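# Press red block flush onto blue block on table

## Task

Seat the red block down onto the blue block so that it is fully pressed on, flush with it rather than resting on top of its studs, with both blocks ending up on the table. The fit is snug, so the two must be closely aligned and need a firm press; the result only counts if the blocks stay joined without the robot holding them.

## Robot and tools

Robot: a single arm with six revolute joints and a parallel two-finger gripper. Occasionally an outside force may briefly pull on something the gripper holds or shove a loose object.

Frame: all reported positions use the scene frame. Its origin sits on the table surface straight below the arm base; +z is up, and +y points left when you face along +x. The base itself may be slightly tilted relative to the table. The printed hand position may be somewhat wrong, especially with the arm stretched out.

Gripper geometry: the fingers extend along the gripper's own +z axis and close along its y axis. end_effector_position is the spot between the pads when closed, roughly 2 cm short of the fingertips; closing pushes the tips about 10 mm further along +z.

Tool execute_actions. Argument actions is a list holding at most one entry; optional pictures (true/false) asks for camera images.
- Empty list: no command, just returns the current state with pictures.
- Action: {"rows": [...], "steps": n}. rows holds 1 to 15 rows; each row is one list of 7 numbers for the one arm: waist, shoulder, elbow, forearm roll, wrist pitch, wrist roll, then gripper opening. The first six are absolute joint target angles in radians (same convention as the Joint positions line), not offsets. Opening runs from -1 (closed) to +1 (fully open). Each row is used for one control step of 1/30 s; steps is 1 to 15 (default 15), and the final row repeats if rows run out. An action must be at least 12 steps, because the result is captured 12 steps early and those last steps play out during your next reply.
- Wait: {"steps": n}, n up to 300, no new command; it returns once n steps have elapsed since the previous result, with your reply time included.
Joint ranges (rad): waist -6.283 to 6.283, shoulder -2.059 to 2.094, elbow -3.927 to 0.192, forearm roll -6.283 to 6.283, wrist pitch -1.693 to 3.142, wrist roll -6.283 to 6.283. True ends may differ by up to 0.010. A call is rejected (nothing sent) if any target exceeds a stated end by more than 0.010 and is further out than the last reported angle. Targets beyond a real end are clipped there, and the result then prints "joint sent to its limit" (possibly about an earlier action still running); no such line does not prove more room exists.
Motion limits: targets move at most 3.14 rad/s, ramping up over 0.16 s, with all joints synchronised. Each step, a target is kept within 0.623 rad of the measured angle, and if the targets would move the hand over 70 mm from where it is measured, all are pulled back proportionally. Between calls the arm keeps heading to your last row until it has nearly stopped (being blocked counts as stopped) or a step was HELD; pressing further needs a new action. Fingers already in motion keep going.

Result lines: pose (position m, quaternion wxyz) and linear/angular velocity (m/s, rad/s); Joint positions and Joint velocities in column order, plus finger gap in m (0.084 fully open); grip_measured, the finger opening on the command scale; joint torques (total drive output, with per-unit offset, scale and noise, nonzero even in free air). "joint command not followed" means the clearance check altered or blocked targets (mounting blocks/posts count as arm). HELD marks steps where your row was not fully sent. MOTOR HOT warns from 65 °C; at 80 °C an OVER-TEMPERATURE FAULT brakes the arm until cooled. Holding loads, even while you think, heats motors.

Gripping: to hold something, command an opening well under grip_measured; the larger the gap, the harder the squeeze, up to about 24 N per pad for objects up to about 6 cm. Closing fast can over-squeeze and even bounce the fingers open. Echoing grip_measured gives a light hold that may let wide parts slip.

Torque fault: if contact drives a joint to its load limit (waist 47, shoulder 47, elbow 28.2, forearm roll 28.2, wrist pitch 18.8, wrist roll 18.8 N m; held weight included), the arm halts, backs that joint off slightly, freezes for 10 s and drops the rest of the call. So press firmly but gradually, never slam.

Tool zoom_image: camera is "cam_high", "cam_low" or "cam_wrist"; region is [x0, y0, x1, y1] in pixels of that camera's latest 896x504 image, origin top-left, at most 504x504. Returns a magnified view.
Calibration: each camera has intrinsics K, distortion D and T_world_to_cam given in the scene frame; actual poses may be off by a few degrees and millimetres, and the wrist camera pose is derived from joint readings. Results with pictures list updated numbers when they change.

Tool finished_scene: scene is the number of the scene you are in. It ends that scene permanently, reports whether the goal was met, and gives the next task. Replying without any tool call ends everything, so always end via this tool.

Avoid: knocking or dropping either block off the table, slips and drops, collisions, very forceful pushes, faults and overheating. Before finishing, open the gripper and withdraw so the blocks stay joined unaided.

Each tool is called after "Emit:" as name(argument=value, ...), one argument or row to a line, values as JSON.

## Session

Emit:
execute_actions(
  actions=[],
)

Scene clock: 0.00 s of 11933.50 s.
end_effector_position=(+0.1915, +0.2901, +0.3864) grip_measured=+1.00 end_effector_quat_wxyz=(-0.173, -0.560, +0.402, +0.703) end_effector_velocity=(-0.000, +0.000, +0.000) end_effector_angular_velocity=(+0.000, -0.000, +0.001)
Joint positions: [ 0.21   0.105 -1.048  0.986  2.207  1.554  0.084]
Joint velocities: [ 0.001  0.    -0.001  0.     0.     0.    -0.   ]
Joint torques (N m, as the arm reports them, + toward a larger angle): no reading

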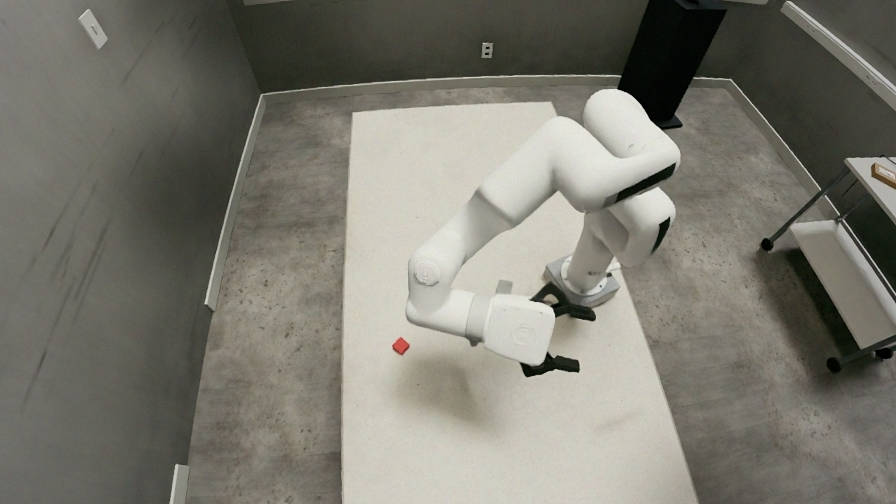

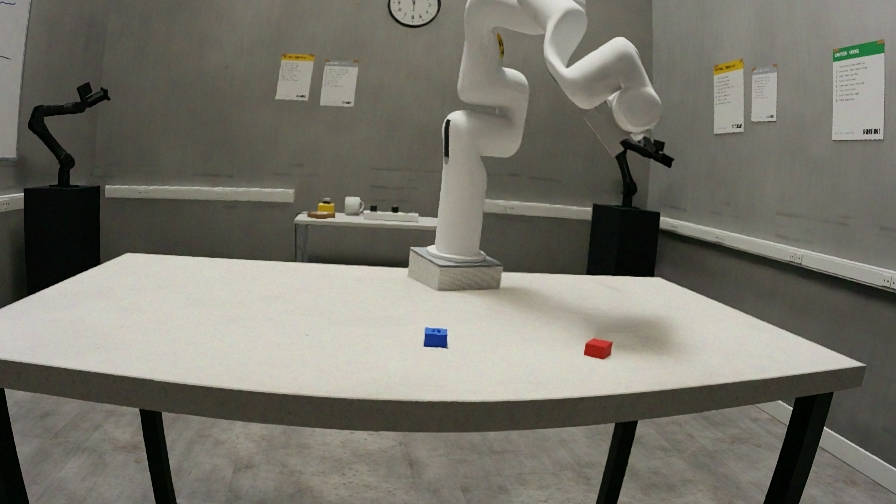

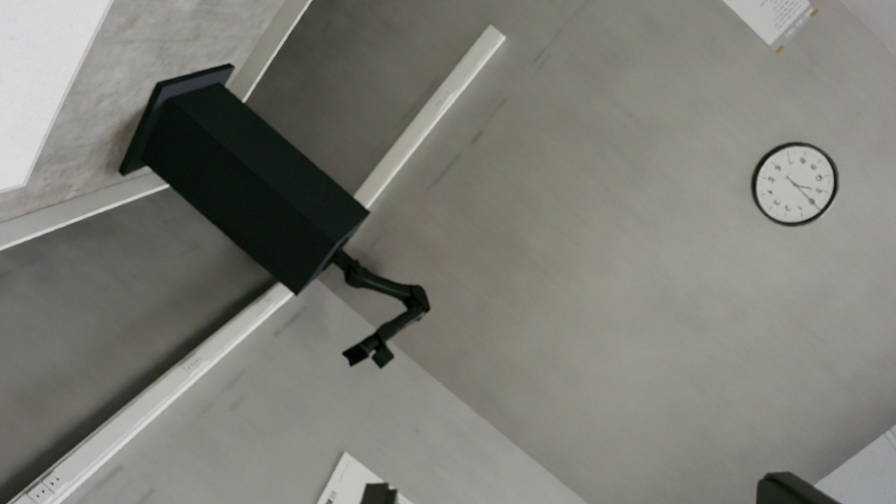

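Emit:
execute_actions(
  actions=[
    {"rows":[[0,0.2,-1.1,0,0.9,0,1]]},
  ],
)

Emit:
execute_actions(
  actions=[
    {"steps":25},
  ],
  pictures=true,
)

Scene clock: 0.77 s of 11933.50 s.
end_effector_position=(+0.1943, +0.2885, +0.3795) grip_measured=+1.00 end_effector_quat_wxyz=(-0.166, -0.568, +0.406, +0.696) end_effector_velocity=(+0.099, -0.062, -0.235) end_effector_angular_velocity=(-0.066, -0.852, -0.188)
Joint positions: [ 0.205  0.107 -1.05   0.967  2.188  1.534  0.084]
Joint velocities: [-0.184  0.075 -0.064 -0.629 -0.63  -0.642  0.   ]
Joint torques (N m, as the arm reports them, + toward a larger angle): [ -6.32 -16.78  -9.66  -1.63  -1.03  -0.53]
Steps of this call (steps 1 to 20: nothing new was sent; steps 21 to 23: the first 3 steps of this action). Readings (joint positions):
21: [0.210 0.105 -1.048 0.986 2.206 1.554]
22: [0.209 0.105 -1.049 0.982 2.202 1.549]
23: the state above

Scene clock: 1.60 s of 11933.50 s.
end_effector_position=(+0.3660, +0.1371, +0.1666) grip_measured=+1.00 end_effector_quat_wxyz=(+0.020, +0.900, -0.317, -0.299) end_effector_velocity=(+0.312, -0.169, -0.125) end_effector_angular_velocity=(+0.203, -1.396, +1.109)
Joint positions: [ 0.047  0.179 -1.088  0.272  1.396  0.742  0.084]
Joint velocities: [-0.111  0.05  -0.028 -0.645 -1.16  -1.226 -0.   ]
Joint torques (N m, as the arm reports them, + toward a larger angle): [  2.4  -24.59 -11.22  -0.51  -1.36   0.25]
Kept back: nothing.
Steps of this call (steps 1 to 12: the last 12 steps of your previous action; steps 13 to 25: the robot went on to your last target). Readings (joint positions):
1: [0.197 0.110 -1.053 0.941 2.162 1.508]
2: [0.186 0.115 -1.055 0.911 2.131 1.478]
4: [0.165 0.125 -1.059 0.850 2.071 1.418]
8: [0.134 0.139 -1.067 0.735 1.956 1.303]
25: the state above
camera_calibration (this result's frames):
cam_wrist: T_world_to_cam=[[-0.554337, -0.800907, 0.226403, 0.309077], [-0.623103, 0.579699, 0.525064, 0.131882], [-0.551773, 0.14999, -0.820396, 0.450791], [0, 0, 0, 1]] pos_world=[0.502244, 0.103476, 0.230605]

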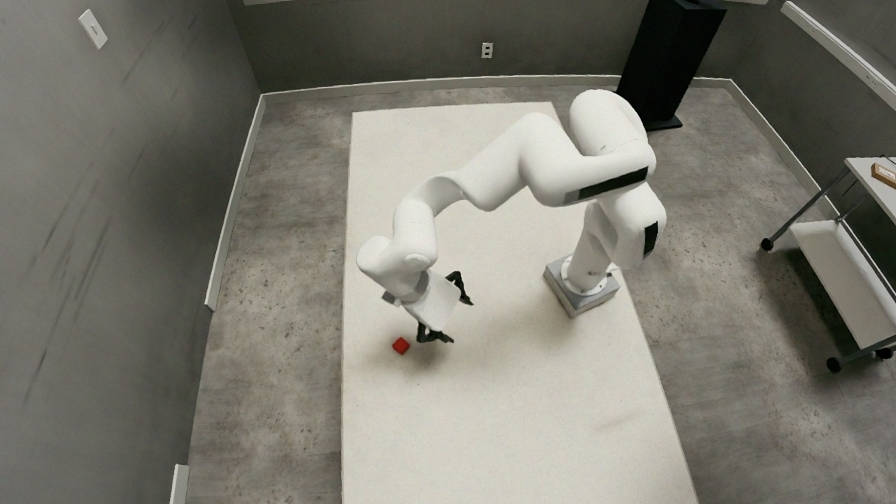

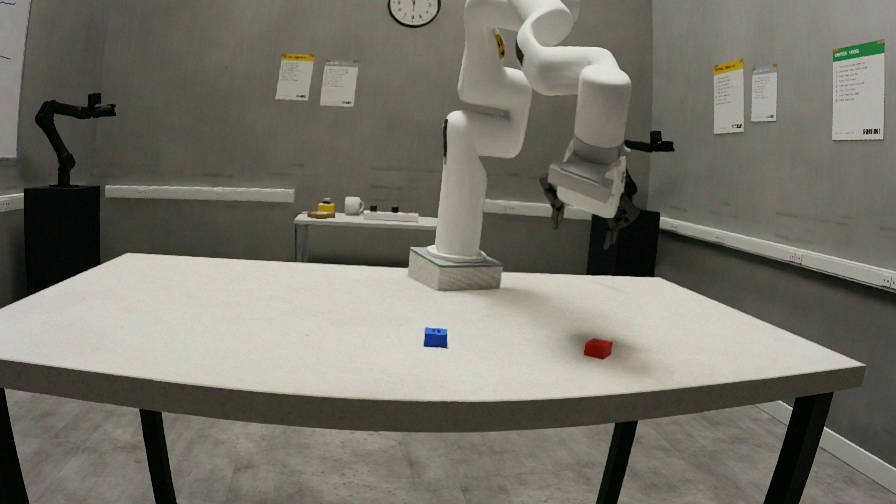

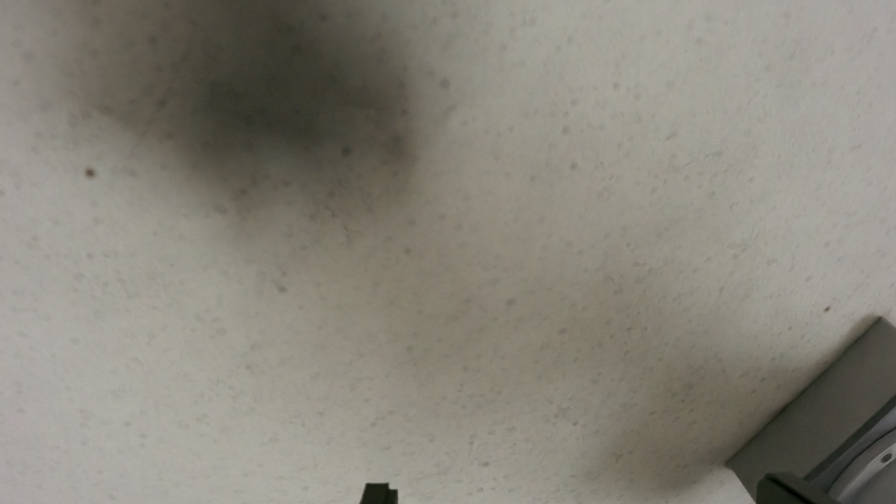

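Emit:
execute_actions(
  actions=[
    {"steps":25},
  ],
  pictures=true,
)

Emit:
zoom_image(
  camera="cam_low",
  region=[400,300,640,380],
)

Scene clock: 2.43 s of 11933.50 s.
end_effector_position=(+0.5042, +0.0758, +0.1519) grip_measured=+1.00 end_effector_quat_wxyz=(+0.009, +0.997, +0.072, -0.038) end_effector_velocity=(+0.003, -0.002, +0.001) end_effector_angular_velocity=(-0.001, -0.008, +0.009)
Joint positions: [ 0.     0.2   -1.1    0.     0.901  0.001  0.084]
Joint velocities: [-0.003  0.001 -0.003 -0.004 -0.006 -0.01  -0.   ]
Joint torques (N m, as the arm reports them, + toward a larger angle): [  2.04 -26.31 -12.04  -0.72  -2.77   0.56]
Kept back: nothing.
Steps of this call (steps 1 to 25: the robot went on to your last target). Readings (joint positions):
1: [0.044 0.180 -1.089 0.251 1.357 0.699]
2: [0.040 0.182 -1.090 0.230 1.319 0.655]
4: [0.033 0.185 -1.092 0.188 1.243 0.555]
8: [0.018 0.192 -1.095 0.105 1.091 0.318]
25: the state above
camera_calibration (this result's frames):
cam_wrist: T_world_to_cam=[[0.14774, -0.988886, 0.016659, 0.0320834], [-0.986303, -0.146063, 0.0766306, 0.567485], [-0.0733457, -0.0277522, -0.99692, 0.323236], [0, 0, 0, 1]] pos_world=[0.57868, 0.123586, 0.278219]

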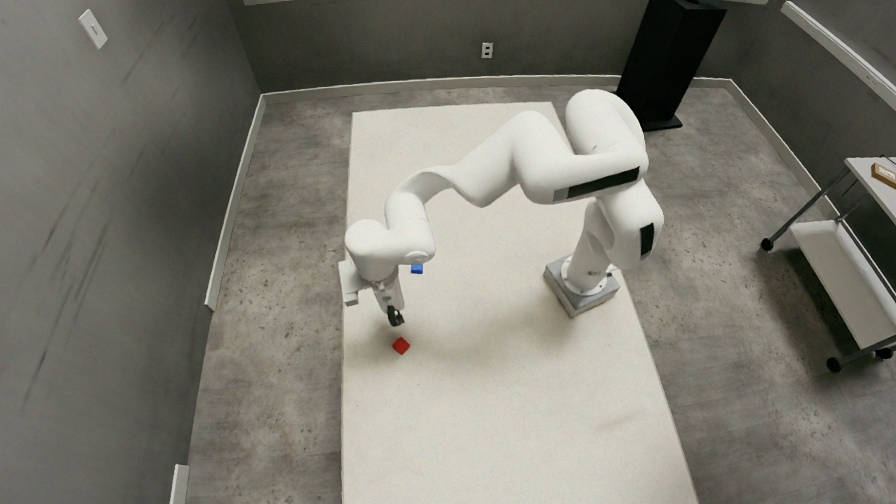

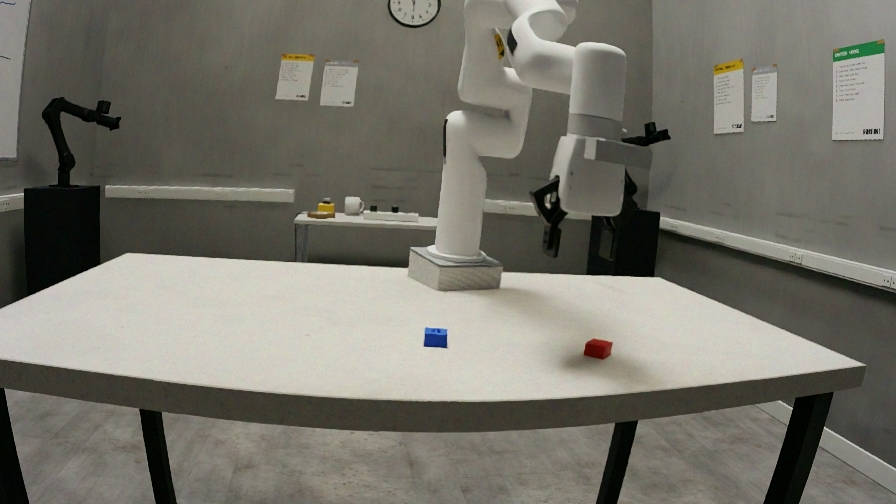

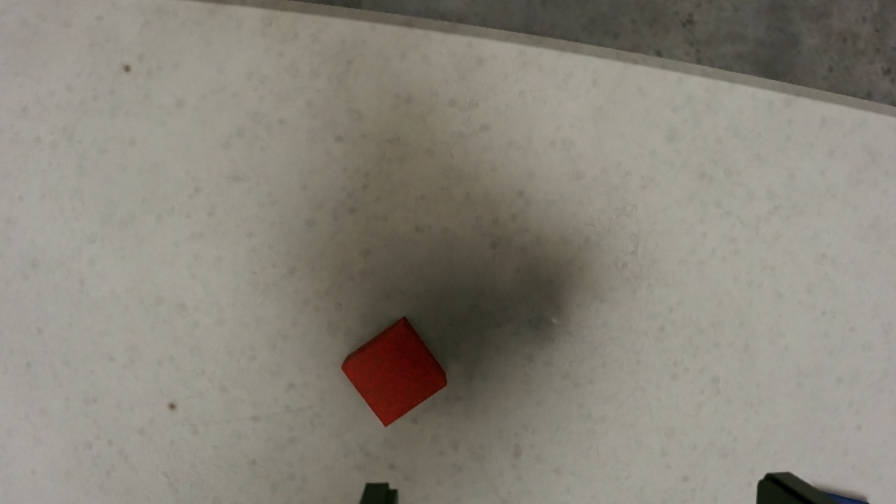

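Region (400, 300, 640, 380) of cam_low's 896x504 image, scaled by 2.100, with more detail than that image has.

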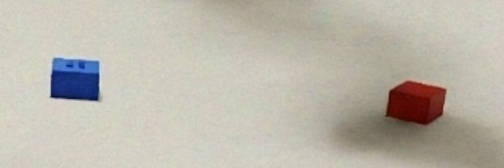

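Emit:
execute_actions(
  actions=[
    {"rows":[[0.108,0.3146,-1.0355,0,0.6439,-0.527,0.5]]},
  ],
)

Emit:
execute_actions(
  actions=[
    {"steps":16},
  ],
  pictures=true,
)

Scene clock: 6.03 s of 11933.50 s.
end_effector_position=(+0.5056, +0.0774, +0.1504) grip_measured=+0.69 end_effector_quat_wxyz=(+0.009, +0.996, +0.085, -0.035) end_effector_velocity=(+0.031, +0.062, -0.061) end_effector_angular_velocity=(+0.078, -0.138, +0.795)
Joint positions: [ 0.003  0.203 -1.098 -0.     0.89  -0.021  0.072]
Joint velocities: [ 0.115  0.118  0.058 -0.001 -0.335 -0.679 -0.09 ]
Joint torques (N m, as the arm reports them, + toward a larger angle): [  7.51 -19.69 -10.03  -0.74  -3.27  -0.62]
Steps of this call (steps 1 to 30: the robot went on to your last target; steps 31 to 90: nothing new was sent; then 0.50 s passed at rest; steps 91 to 93: the first 3 steps of this action). Readings (joint positions):
91: [0.000 0.200 -1.100 0.000 0.900 -0.000]
92: [0.001 0.201 -1.100 -0.000 0.898 -0.005]
93: the state above

Scene clock: 6.57 s of 11933.50 s.
end_effector_position=(+0.5061, +0.1310, +0.0900) grip_measured=+0.49 end_effector_quat_wxyz=(+0.002, +0.926, +0.378, -0.000) end_effector_velocity=(-0.002, +0.002, -0.007) end_effector_angular_velocity=(+0.001, -0.001, +0.049)
Joint positions: [ 0.107  0.313 -1.037  0.     0.646 -0.523  0.065]
Joint velocities: [ 0.005  0.011  0.009  0.    -0.021 -0.045 -0.   ]
Joint torques (N m, as the arm reports them, + toward a larger angle): [  2.01 -26.87 -10.6   -0.46  -2.83   0.36]
Kept back: nothing.
Steps of this call (steps 1 to 12: the last 12 steps of your previous action; steps 13 to 16: the robot went on to your last target). Readings (joint positions):
1: [0.009 0.209 -1.096 -0.000 0.874 -0.052]
2: [0.018 0.219 -1.090 -0.000 0.850 -0.101]
4: [0.046 0.248 -1.074 -0.000 0.789 -0.228]
8: [0.093 0.299 -1.043 0.000 0.687 -0.440]
16: the state above
camera_calibration (this result's frames):
cam_wrist: T_world_to_cam=[[0.701944, -0.712186, 0.00808561, -0.228605], [-0.712215, -0.701961, 0.00103222, 0.523074], [0.00494065, -0.00648326, -0.999967, 0.221065], [0, 0, 0, 1]] pos_world=[0.531917, 0.205802, 0.222366]

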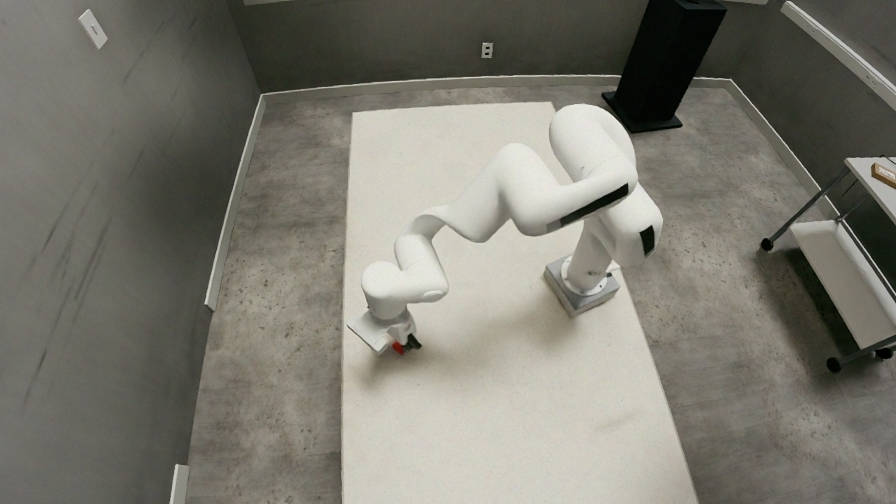

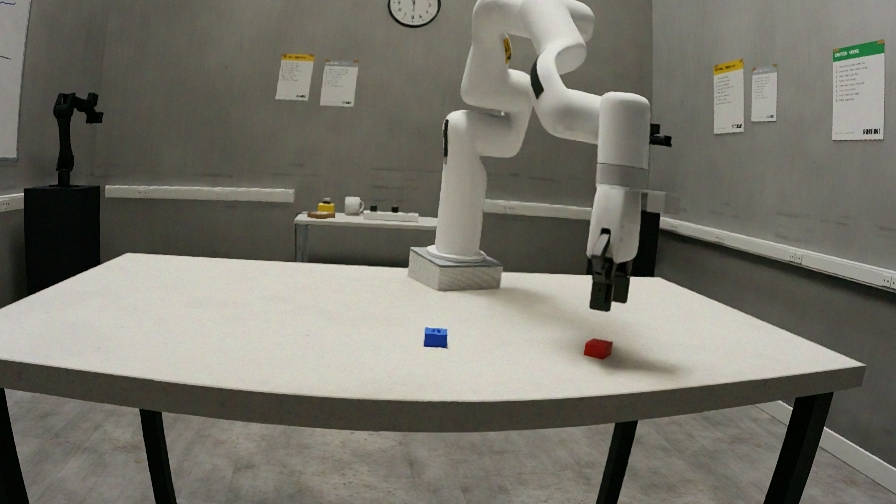

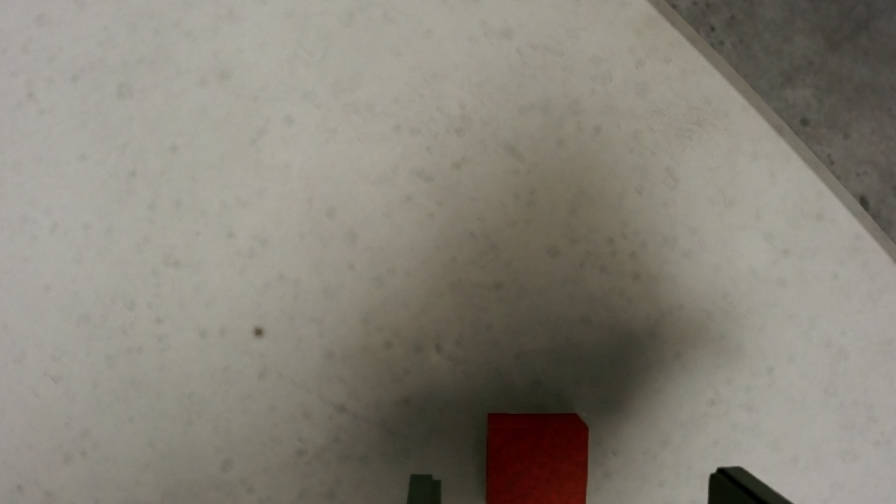

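Emit:
execute_actions(
  actions=[
    {"rows":[[0.108,0.4606,-1.0443,0,0.5067,-0.527,0.5]]},
  ],
)

Emit:
execute_actions(
  actions=[
    {"steps":16},
  ],
  pictures=true,
)

Emit:
zoom_image(
  camera="cam_low",
  region=[540,290,660,370],
)

Scene clock: 7.30 s of 11933.50 s.
end_effector_position=(+0.5082, +0.1322, +0.0842) grip_measured=+0.49 end_effector_quat_wxyz=(+0.003, +0.925, +0.381, +0.003) end_effector_velocity=(+0.077, +0.020, -0.169) end_effector_angular_velocity=(+0.048, -0.184, +0.001)
Joint positions: [ 0.108  0.329 -1.039 -0.     0.625 -0.527  0.065]
Joint velocities: [ 0.001  0.503 -0.117  0.    -0.576  0.001  0.   ]
Joint torques (N m, as the arm reports them, + toward a larger angle): [ 1.96 -7.64 -6.13 -0.51 -2.59  0.06]
Steps of this call (steps 1 to 15: the robot went on to your last target; steps 16 to 19: nothing new was sent; steps 20 to 22: the first 3 steps of this action). Readings (joint positions):
20: [0.108 0.315 -1.036 -0.000 0.644 -0.527]
21: [0.108 0.317 -1.036 -0.000 0.640 -0.527]
22: the state above

Scene clock: 7.83 s of 11933.50 s.
end_effector_position=(+0.5057, +0.1313, +0.0294) grip_measured=+0.49 end_effector_quat_wxyz=(+0.002, +0.925, +0.381, -0.000) end_effector_velocity=(-0.002, -0.001, -0.005) end_effector_angular_velocity=(-0.002, +0.006, -0.000)
Joint positions: [ 0.108  0.459 -1.045 -0.     0.507 -0.527  0.065]
Joint velocities: [-0.     0.009  0.002  0.    -0.004 -0.     0.   ]
Joint torques (N m, as the arm reports them, + toward a larger angle): [  2.34 -27.7   -9.64  -0.68  -3.16   0.17]
Kept back: nothing.
Steps of this call (steps 1 to 12: the last 12 steps of your previous action; steps 13 to 16: the robot went on to your last target). Readings (joint positions):
1: [0.108 0.350 -1.043 -0.000 0.603 -0.527]
2: [0.108 0.376 -1.043 -0.000 0.581 -0.527]
4: [0.108 0.423 -1.039 0.000 0.546 -0.527]
8: [0.108 0.454 -1.042 0.000 0.517 -0.527]
16: the state above
camera_calibration (this result's frames):
cam_wrist: T_world_to_cam=[[0.705923, -0.708245, 0.00787849, -0.230136], [-0.708273, -0.705938, 0.00119127, 0.521602], [0.00471801, -0.00642107, -0.999968, 0.160606], [0, 0, 0, 1]] pos_world=[0.531137, 0.206257, 0.161792]

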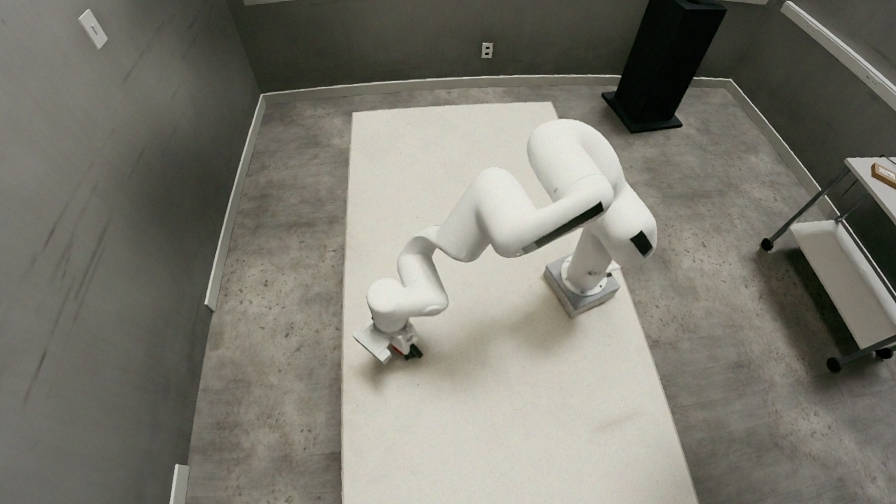

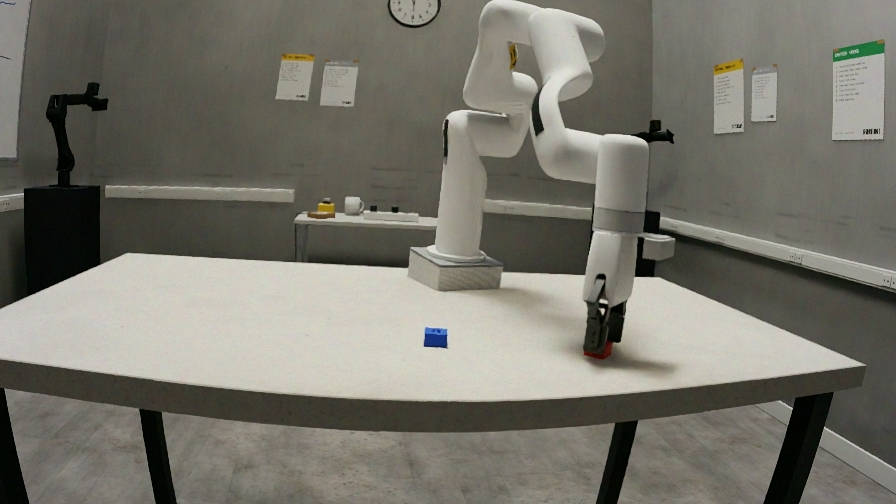

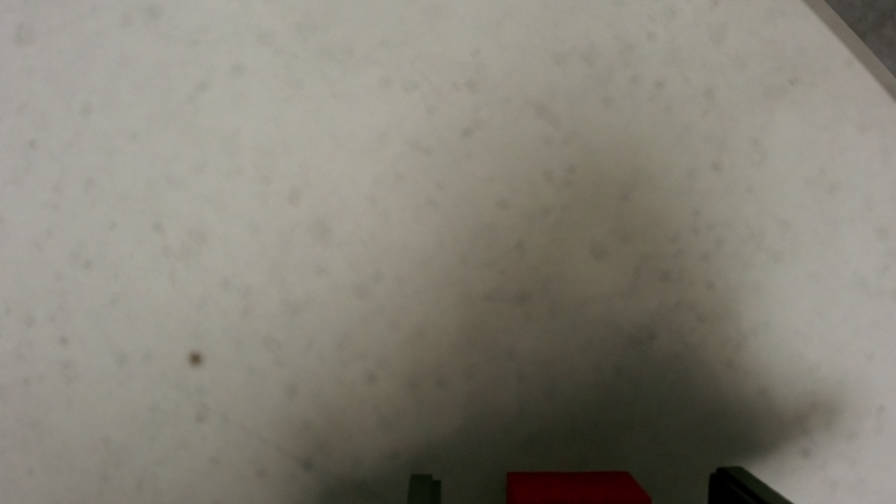

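Region (540, 290, 660, 370) of cam_low's 896x504 image, scaled by 4.200, with more detail than that image has.

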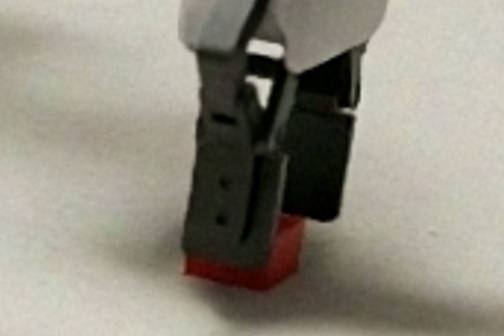

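Emit:
execute_actions(
  actions=[
    {"rows":[[0.108,0.471,-1.046,0,0.498,-0.527,0.3],[0.108,0.471,-1.046,0,0.498,-0.527,0.2],[0.108,0.471,-1.046,0,0.498,-0.527,0.1],[0.108,0.471,-1.046,0,0.498,-0.527,0],[0.108,0.471,-1.046,0,0.498,-0.527,-0.1],[0.108,0.471,-1.046,0,0.498,-0.527,-0.2],[0.108,0.471,-1.046,0,0.498,-0.527,-0.3],[0.108,0.471,-1.046,0,0.498,-0.527,-0.4],[0.108,0.471,-1.046,0,0.498,-0.527,-0.5],[0.108,0.471,-1.046,0,0.498,-0.527,-0.7],[0.108,0.471,-1.046,0,0.498,-0.527,-1]]},
  ],
)

Emit:
execute_actions(
  actions=[
    {"rows":[[0.108,0.44,-1.042,0,0.525,-0.527,-1],[0.108,0.44,-1.042,0,0.525,-0.527,-1],[0.108,0.4,-1.039,0,0.562,-0.527,-1],[0.108,0.4,-1.039,0,0.562,-0.527,-1],[0.108,0.36,-1.036,0,0.6,-0.527,-1],[0.108,0.36,-1.036,0,0.6,-0.527,-1],[0.108,0.36,-1.036,0,0.6,-0.527,-1],[-0.375,0.1765,-0.8077,0.074,0.566,-0.15,-1]]},
  ],
)

Emit:
execute_actions(
  actions=[
    {"steps":40},
  ],
  pictures=true,
)

Scene clock: 9.27 s of 11933.50 s.
end_effector_position=(+0.5057, +0.1313, +0.0280) grip_measured=+0.31 end_effector_quat_wxyz=(+0.002, +0.925, +0.381, -0.001) end_effector_velocity=(+0.002, +0.001, -0.019) end_effector_angular_velocity=(+0.001, -0.004, +0.001)
Joint positions: [ 0.108  0.463 -1.045 -0.     0.504 -0.527  0.057]
Joint velocities: [ 0.     0.051 -0.011  0.    -0.044 -0.    -0.108]
Joint torques (N m, as the arm reports them, + toward a larger angle): [  1.41 -27.34  -9.59  -0.6   -2.94   0.19]
Steps of this call (steps 1 to 15: the robot went on to your last target; steps 16 to 40: nothing new was sent; steps 41 to 43: the first 3 steps of this action). Readings (joint positions):
41: [0.108 0.461 -1.044 -0.000 0.507 -0.527]
42: [0.108 0.461 -1.045 -0.000 0.506 -0.527]
43: the state above

Scene clock: 9.77 s of 11933.50 s.
end_effector_position=(+0.5045, +0.1309, +0.0268) grip_measured=-0.28 end_effector_quat_wxyz=(+0.002, +0.925, +0.381, -0.002) end_effector_velocity=(-0.011, -0.002, +0.057) end_effector_angular_velocity=(-0.009, +0.035, -0.001)
Joint positions: [ 0.108  0.465 -1.044  0.     0.505 -0.527  0.032]
Joint velocities: [ 0.001 -0.161  0.038  0.     0.159  0.002  0.   ]
Joint torques (N m, as the arm reports them, + toward a larger angle): [  2.4  -32.02 -10.89  -0.76  -3.21   0.42]
Steps of this call (steps 1 to 12: the last 12 steps of your previous action; steps 13 to 15: the first 3 steps of this action). Readings (joint positions):
13: [0.108 0.470 -1.046 -0.000 0.498 -0.527]
14: [0.108 0.469 -1.046 0.000 0.501 -0.527]
15: the state above

Scene clock: 11.10 s of 11933.50 s.
end_effector_position=(+0.4524, -0.0977, +0.0893) grip_measured=-0.28 end_effector_quat_wxyz=(+0.000, +0.998, -0.069, -0.001) end_effector_velocity=(-0.001, -0.002, +0.000) end_effector_angular_velocity=(+0.000, +0.000, -0.009)
Joint positions: [-0.374  0.177 -0.808  0.074  0.566 -0.15   0.032]
Joint velocities: [-0.005 -0.003  0.003  0.001  0.     0.003  0.   ]
Joint torques (N m, as the arm reports them, + toward a larger angle): [  1.36 -22.78 -10.36  -0.46  -3.19   0.32]
Kept back: nothing.
Steps of this call (steps 1 to 12: the last 12 steps of your previous action; steps 13 to 40: the robot went on to your last target). Readings (joint positions):
1: [0.108 0.458 -1.043 0.000 0.512 -0.527]
2: [0.108 0.447 -1.042 0.000 0.521 -0.527]
4: [0.108 0.419 -1.040 0.000 0.546 -0.527]
8: [0.074 0.371 -1.023 0.006 0.569 -0.496]
40: the state above
camera_calibration (this result's frames):
cam_wrist: T_world_to_cam=[[-0.135877, -0.990714, 0.00475439, -0.00163551], [-0.990726, 0.135876, -0.000476622, 0.532286], [-0.00017381, -0.00477506, -0.999989, 0.221643], [0, 0, 0, 1]] pos_world=[0.527165, -0.0728867, 0.221902]

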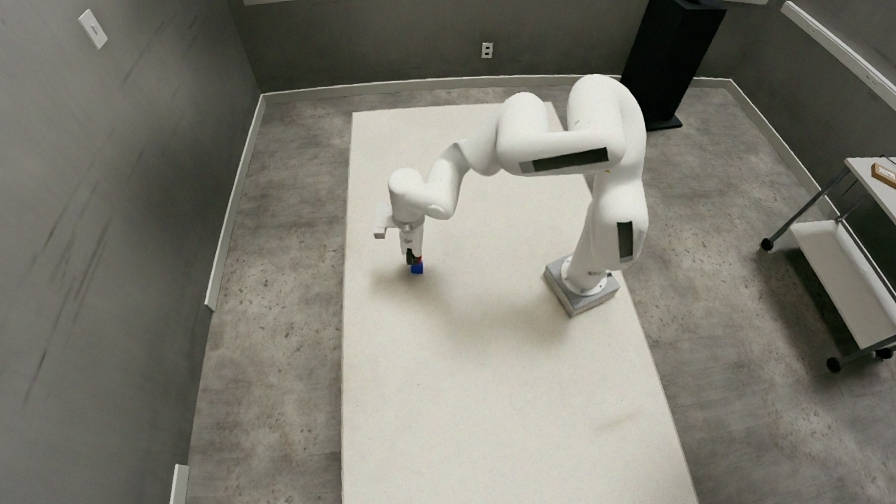

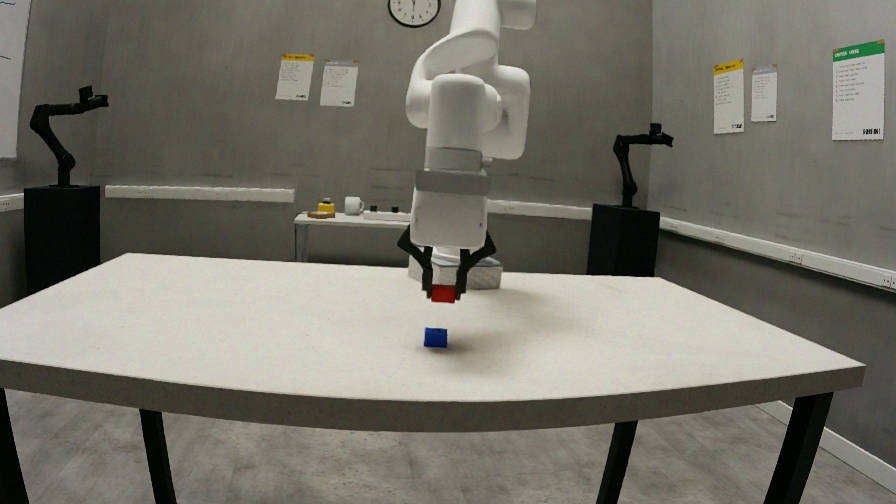

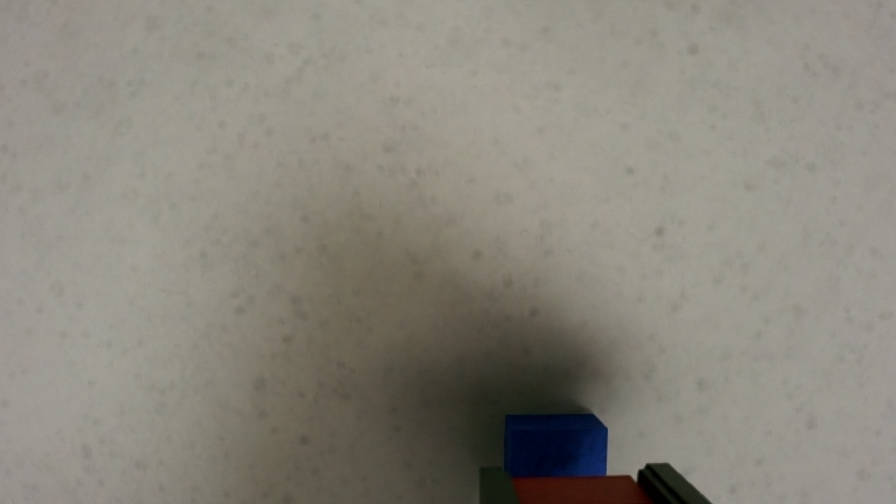

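Emit:
zoom_image(
  camera="cam_wrist",
  region=[470,394,690,504],
)

Emit:
zoom_image(
  camera="cam_low",
  region=[390,270,490,360],
)

Region (470, 394, 690, 504) of cam_wrist's 896x504 image, scaled by 2.291, with more detail than that image has.

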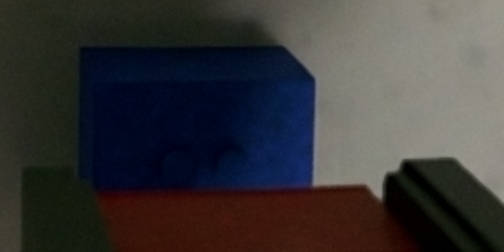

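Region (390, 270, 490, 360) of cam_low's 896x504 image, scaled by 5.040, with more detail than that image has; it fills the top 454 rows of this view, and the rest is white.

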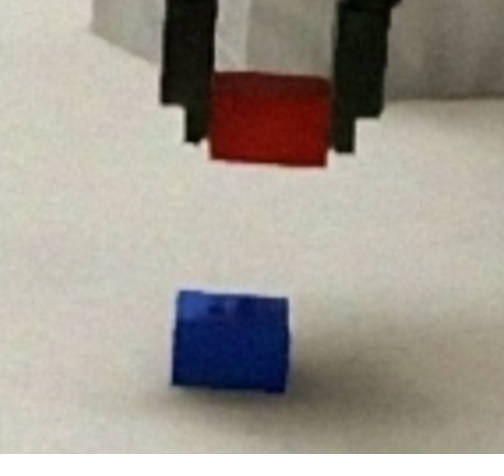

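Emit:
execute_actions(
  actions=[
    {"rows":[[-0.3792,0.22,-0.809,0.089,0.524,-0.172,-1],[-0.3792,0.22,-0.809,0.089,0.524,-0.172,-1],[-0.3792,0.25,-0.81,0.089,0.495,-0.172,-1],[-0.3792,0.25,-0.81,0.089,0.495,-0.172,-1],[-0.3792,0.2785,-0.8106,0.089,0.467,-0.172,-1]]},
  ],
)

Emit:
execute_actions(
  actions=[
    {"steps":22},
  ],
  pictures=true,
)

Emit:
zoom_image(
  camera="cam_wrist",
  region=[470,394,690,504],
)

Emit:
zoom_image(
  camera="cam_low",
  region=[390,270,490,360],
)

Scene clock: 12.77 s of 11933.50 s.
end_effector_position=(+0.4535, -0.0988, +0.0869) grip_measured=-0.28 end_effector_quat_wxyz=(+0.000, +0.998, -0.069, +0.001) end_effector_velocity=(+0.012, -0.016, -0.076) end_effector_angular_velocity=(+0.016, -0.032, +0.016)
Joint positions: [-0.376  0.185 -0.809  0.077  0.556 -0.155  0.032]
Joint velocities: [-0.022  0.228 -0.023  0.075 -0.23  -0.109 -0.   ]
Joint torques (N m, as the arm reports them, + toward a larger angle): [  0.1  -18.41  -8.19  -0.15  -2.76   0.34]
Steps of this call (steps 1 to 30: the robot went on to your last target; steps 31 to 47: nothing new was sent; steps 48 to 50: the first 3 steps of this action). Readings (joint positions):
48: [-0.375 0.177 -0.808 0.074 0.566 -0.150]
49: [-0.375 0.179 -0.808 0.075 0.563 -0.152]
50: the state above

Scene clock: 13.50 s of 11933.50 s.
end_effector_position=(+0.4517, -0.1027, +0.0526) grip_measured=-0.28 end_effector_quat_wxyz=(+0.000, +0.998, -0.070, -0.000) end_effector_velocity=(+0.001, -0.000, +0.000) end_effector_angular_velocity=(-0.000, -0.002, +0.001)
Joint positions: [-0.379  0.278 -0.811  0.089  0.467 -0.172  0.032]
Joint velocities: [ 0.     0.    -0.     0.    -0.001 -0.001 -0.   ]
Joint torques (N m, as the arm reports them, + toward a larger angle): [  0.56 -23.15  -9.43  -0.89  -3.07   0.3 ]
Kept back: nothing.
Steps of this call (steps 1 to 12: the last 12 steps of your previous action; steps 13 to 22: the robot went on to your last target). Readings (joint positions):
1: [-0.377 0.194 -0.810 0.080 0.547 -0.159]
2: [-0.377 0.205 -0.810 0.082 0.536 -0.162]
4: [-0.378 0.231 -0.809 0.085 0.513 -0.166]
8: [-0.379 0.267 -0.809 0.088 0.481 -0.171]
22: the state above
camera_calibration (this result's frames):
cam_wrist: T_world_to_cam=[[-0.136355, -0.990649, 0.00476245, -0.00631919], [-0.99066, 0.13635, -0.001337, 0.532334], [0.000675138, -0.00490028, -0.999988, 0.184572], [0, 0, 0, 1]] pos_world=[0.526375, -0.0779394, 0.185311]

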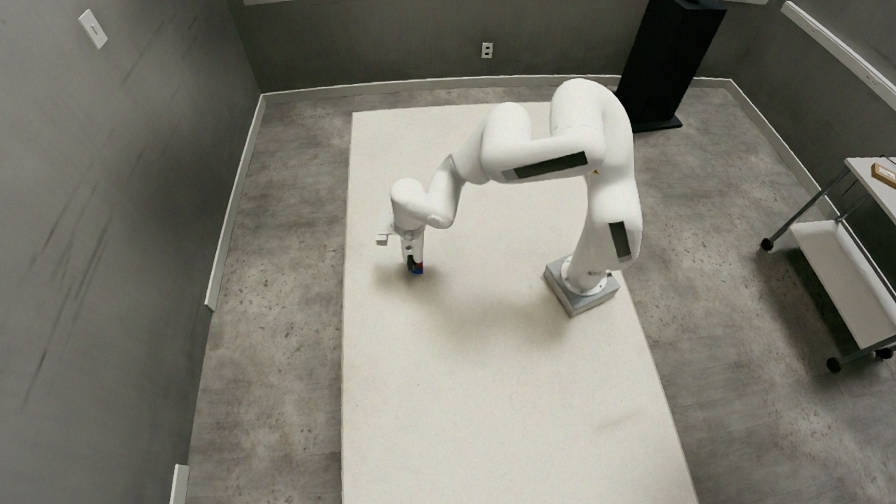

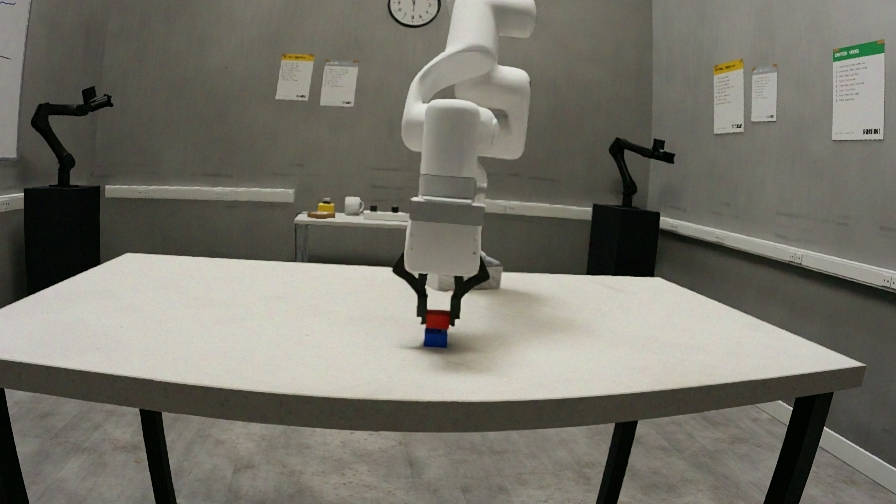

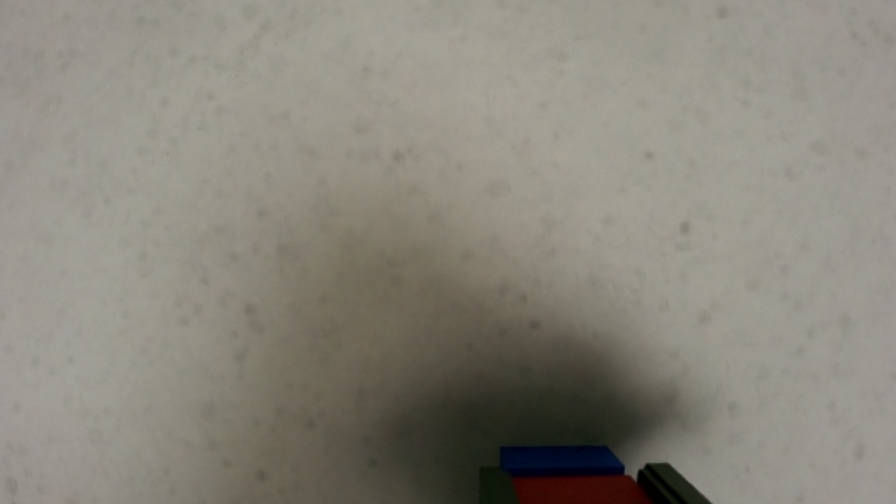

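Region (470, 394, 690, 504) of cam_wrist's 896x504 image, scaled by 2.291, with more detail than that image has.

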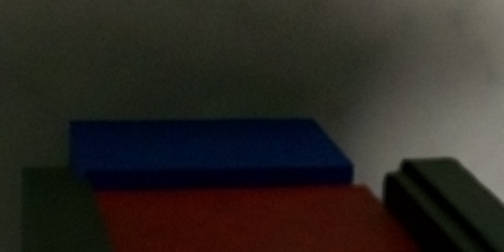

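Region (390, 270, 490, 360) of cam_low's 896x504 image, scaled by 5.040, with more detail than that image has; it fills the top 454 rows of this view, and the rest is white.

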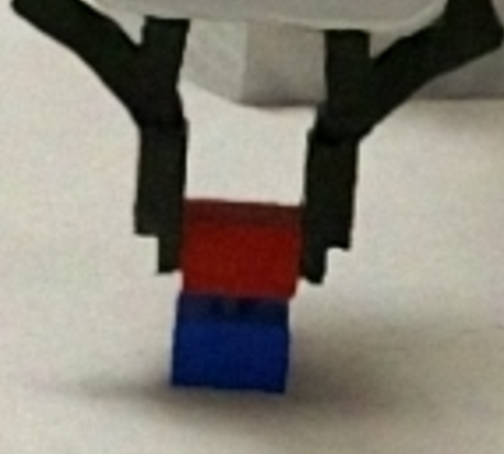

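Emit:
execute_actions(
  actions=[
    {"rows":[[-0.3802,0.2813,-0.8105,0.0895,0.4641,-0.1733,-1],[-0.3802,0.2813,-0.8105,0.0895,0.4641,-0.1733,-1],[-0.3802,0.2813,-0.8105,0.0895,0.4641,-0.1733,-1],[-0.3802,0.2813,-0.8105,0.0895,0.4641,-0.1733,-1],[-0.38,0.2855,-0.8108,0.09,0.4602,-0.1738,-1],[-0.38,0.2855,-0.8108,0.09,0.4602,-0.1738,-1],[-0.3796,0.2897,-0.8112,0.0909,0.4564,-0.1742,-1]]},
  ],
)

Emit:
execute_actions(
  actions=[
    {"steps":20},
  ],
  pictures=true,
)

Emit:
zoom_image(
  camera="cam_wrist",
  region=[470,394,690,504],
)

Emit:
zoom_image(
  camera="cam_low",
  region=[390,270,490,360],
)

Scene clock: 14.47 s of 11933.50 s.
end_effector_position=(+0.4516, -0.1029, +0.0523) grip_measured=-0.28 end_effector_quat_wxyz=(+0.000, +0.998, -0.070, -0.000) end_effector_velocity=(-0.001, -0.003, -0.006) end_effector_angular_velocity=(+0.000, +0.001, -0.003)
Joint positions: [-0.379  0.279 -0.811  0.089  0.466 -0.172  0.032]
Joint velocities: [-0.005  0.016 -0.     0.003 -0.014 -0.005 -0.   ]
Joint torques (N m, as the arm reports them, + toward a larger angle): [  1.05 -24.19  -9.12  -0.56  -2.99   0.27]
Steps of this call (steps 1 to 15: the robot went on to your last target; steps 16 to 26: nothing new was sent; steps 27 to 29: the first 3 steps of this action). Readings (joint positions):
27: [-0.379 0.279 -0.811 0.089 0.467 -0.172]
28: [-0.379 0.279 -0.811 0.089 0.467 -0.172]
29: the state above

Scene clock: 15.13 s of 11933.50 s.
end_effector_position=(+0.4514, -0.1032, +0.0485) grip_measured=-0.28 end_effector_quat_wxyz=(+0.000, +0.998, -0.070, -0.000) end_effector_velocity=(-0.000, -0.001, -0.000) end_effector_angular_velocity=(+0.000, +0.000, -0.002)
Joint positions: [-0.38   0.29  -0.811  0.091  0.456 -0.174  0.032]
Joint velocities: [-0.001 -0.     0.001  0.    -0.    -0.     0.   ]
Joint torques (N m, as the arm reports them, + toward a larger angle): [  1.12 -24.09  -9.16  -0.49  -3.17   0.16]
Kept back: nothing.
Steps of this call (steps 1 to 12: the last 12 steps of your previous action; steps 13 to 20: the robot went on to your last target). Readings (joint positions):
1: [-0.380 0.280 -0.811 0.089 0.466 -0.173]
2: [-0.380 0.280 -0.811 0.089 0.465 -0.173]
4: [-0.380 0.282 -0.811 0.090 0.464 -0.173]
8: [-0.380 0.287 -0.811 0.090 0.459 -0.174]
20: the state above
camera_calibration (this result's frames):
cam_wrist: T_world_to_cam=[[-0.136697, -0.990601, 0.00478474, -0.00664589], [-0.990613, 0.136693, -0.00114832, 0.532098], [0.000483487, -0.0048968, -0.999988, 0.180547], [0, 0, 0, 1]] pos_world=[0.526108, -0.0784337, 0.181188]

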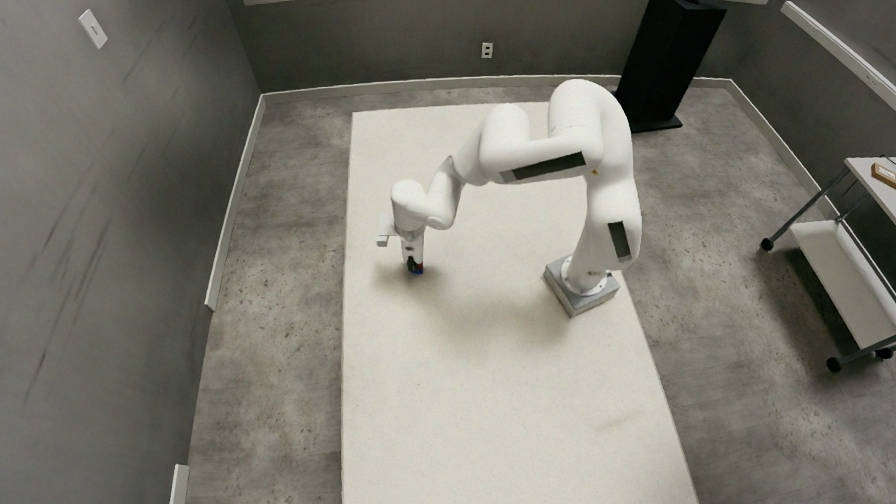

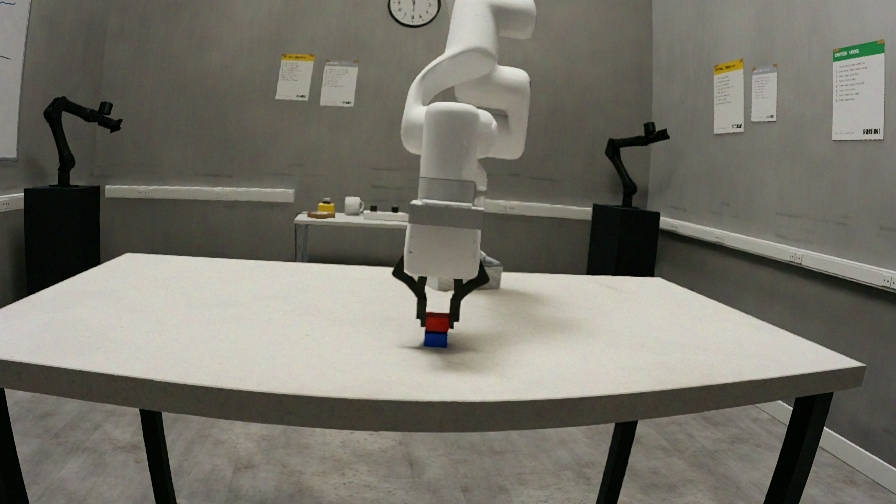

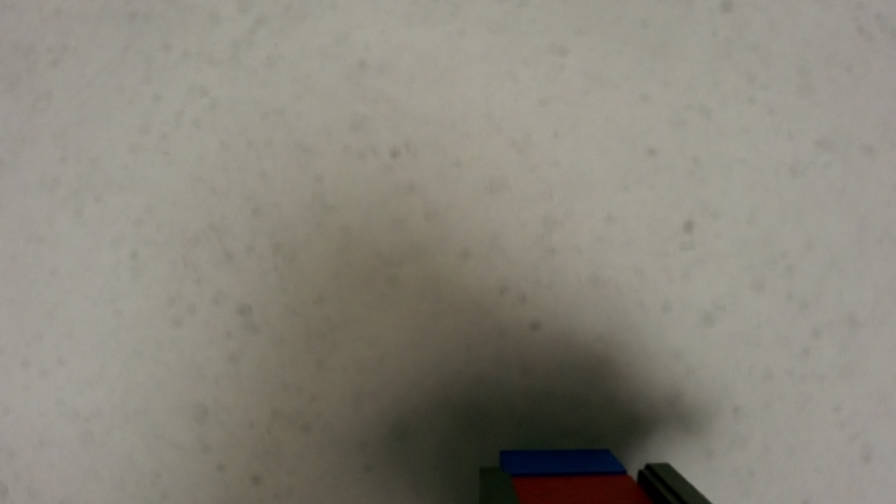

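Region (470, 394, 690, 504) of cam_wrist's 896x504 image, scaled by 2.291, with more detail than that image has.

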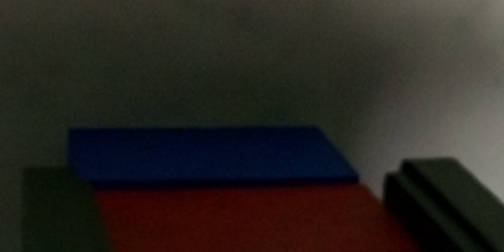

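Region (390, 270, 490, 360) of cam_low's 896x504 image, scaled by 5.040, with more detail than that image has; it fills the top 454 rows of this view, and the rest is white.

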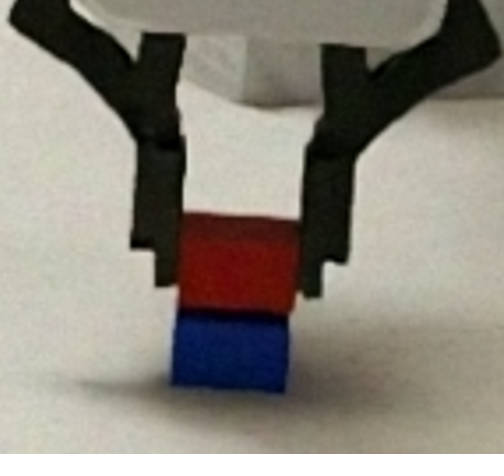

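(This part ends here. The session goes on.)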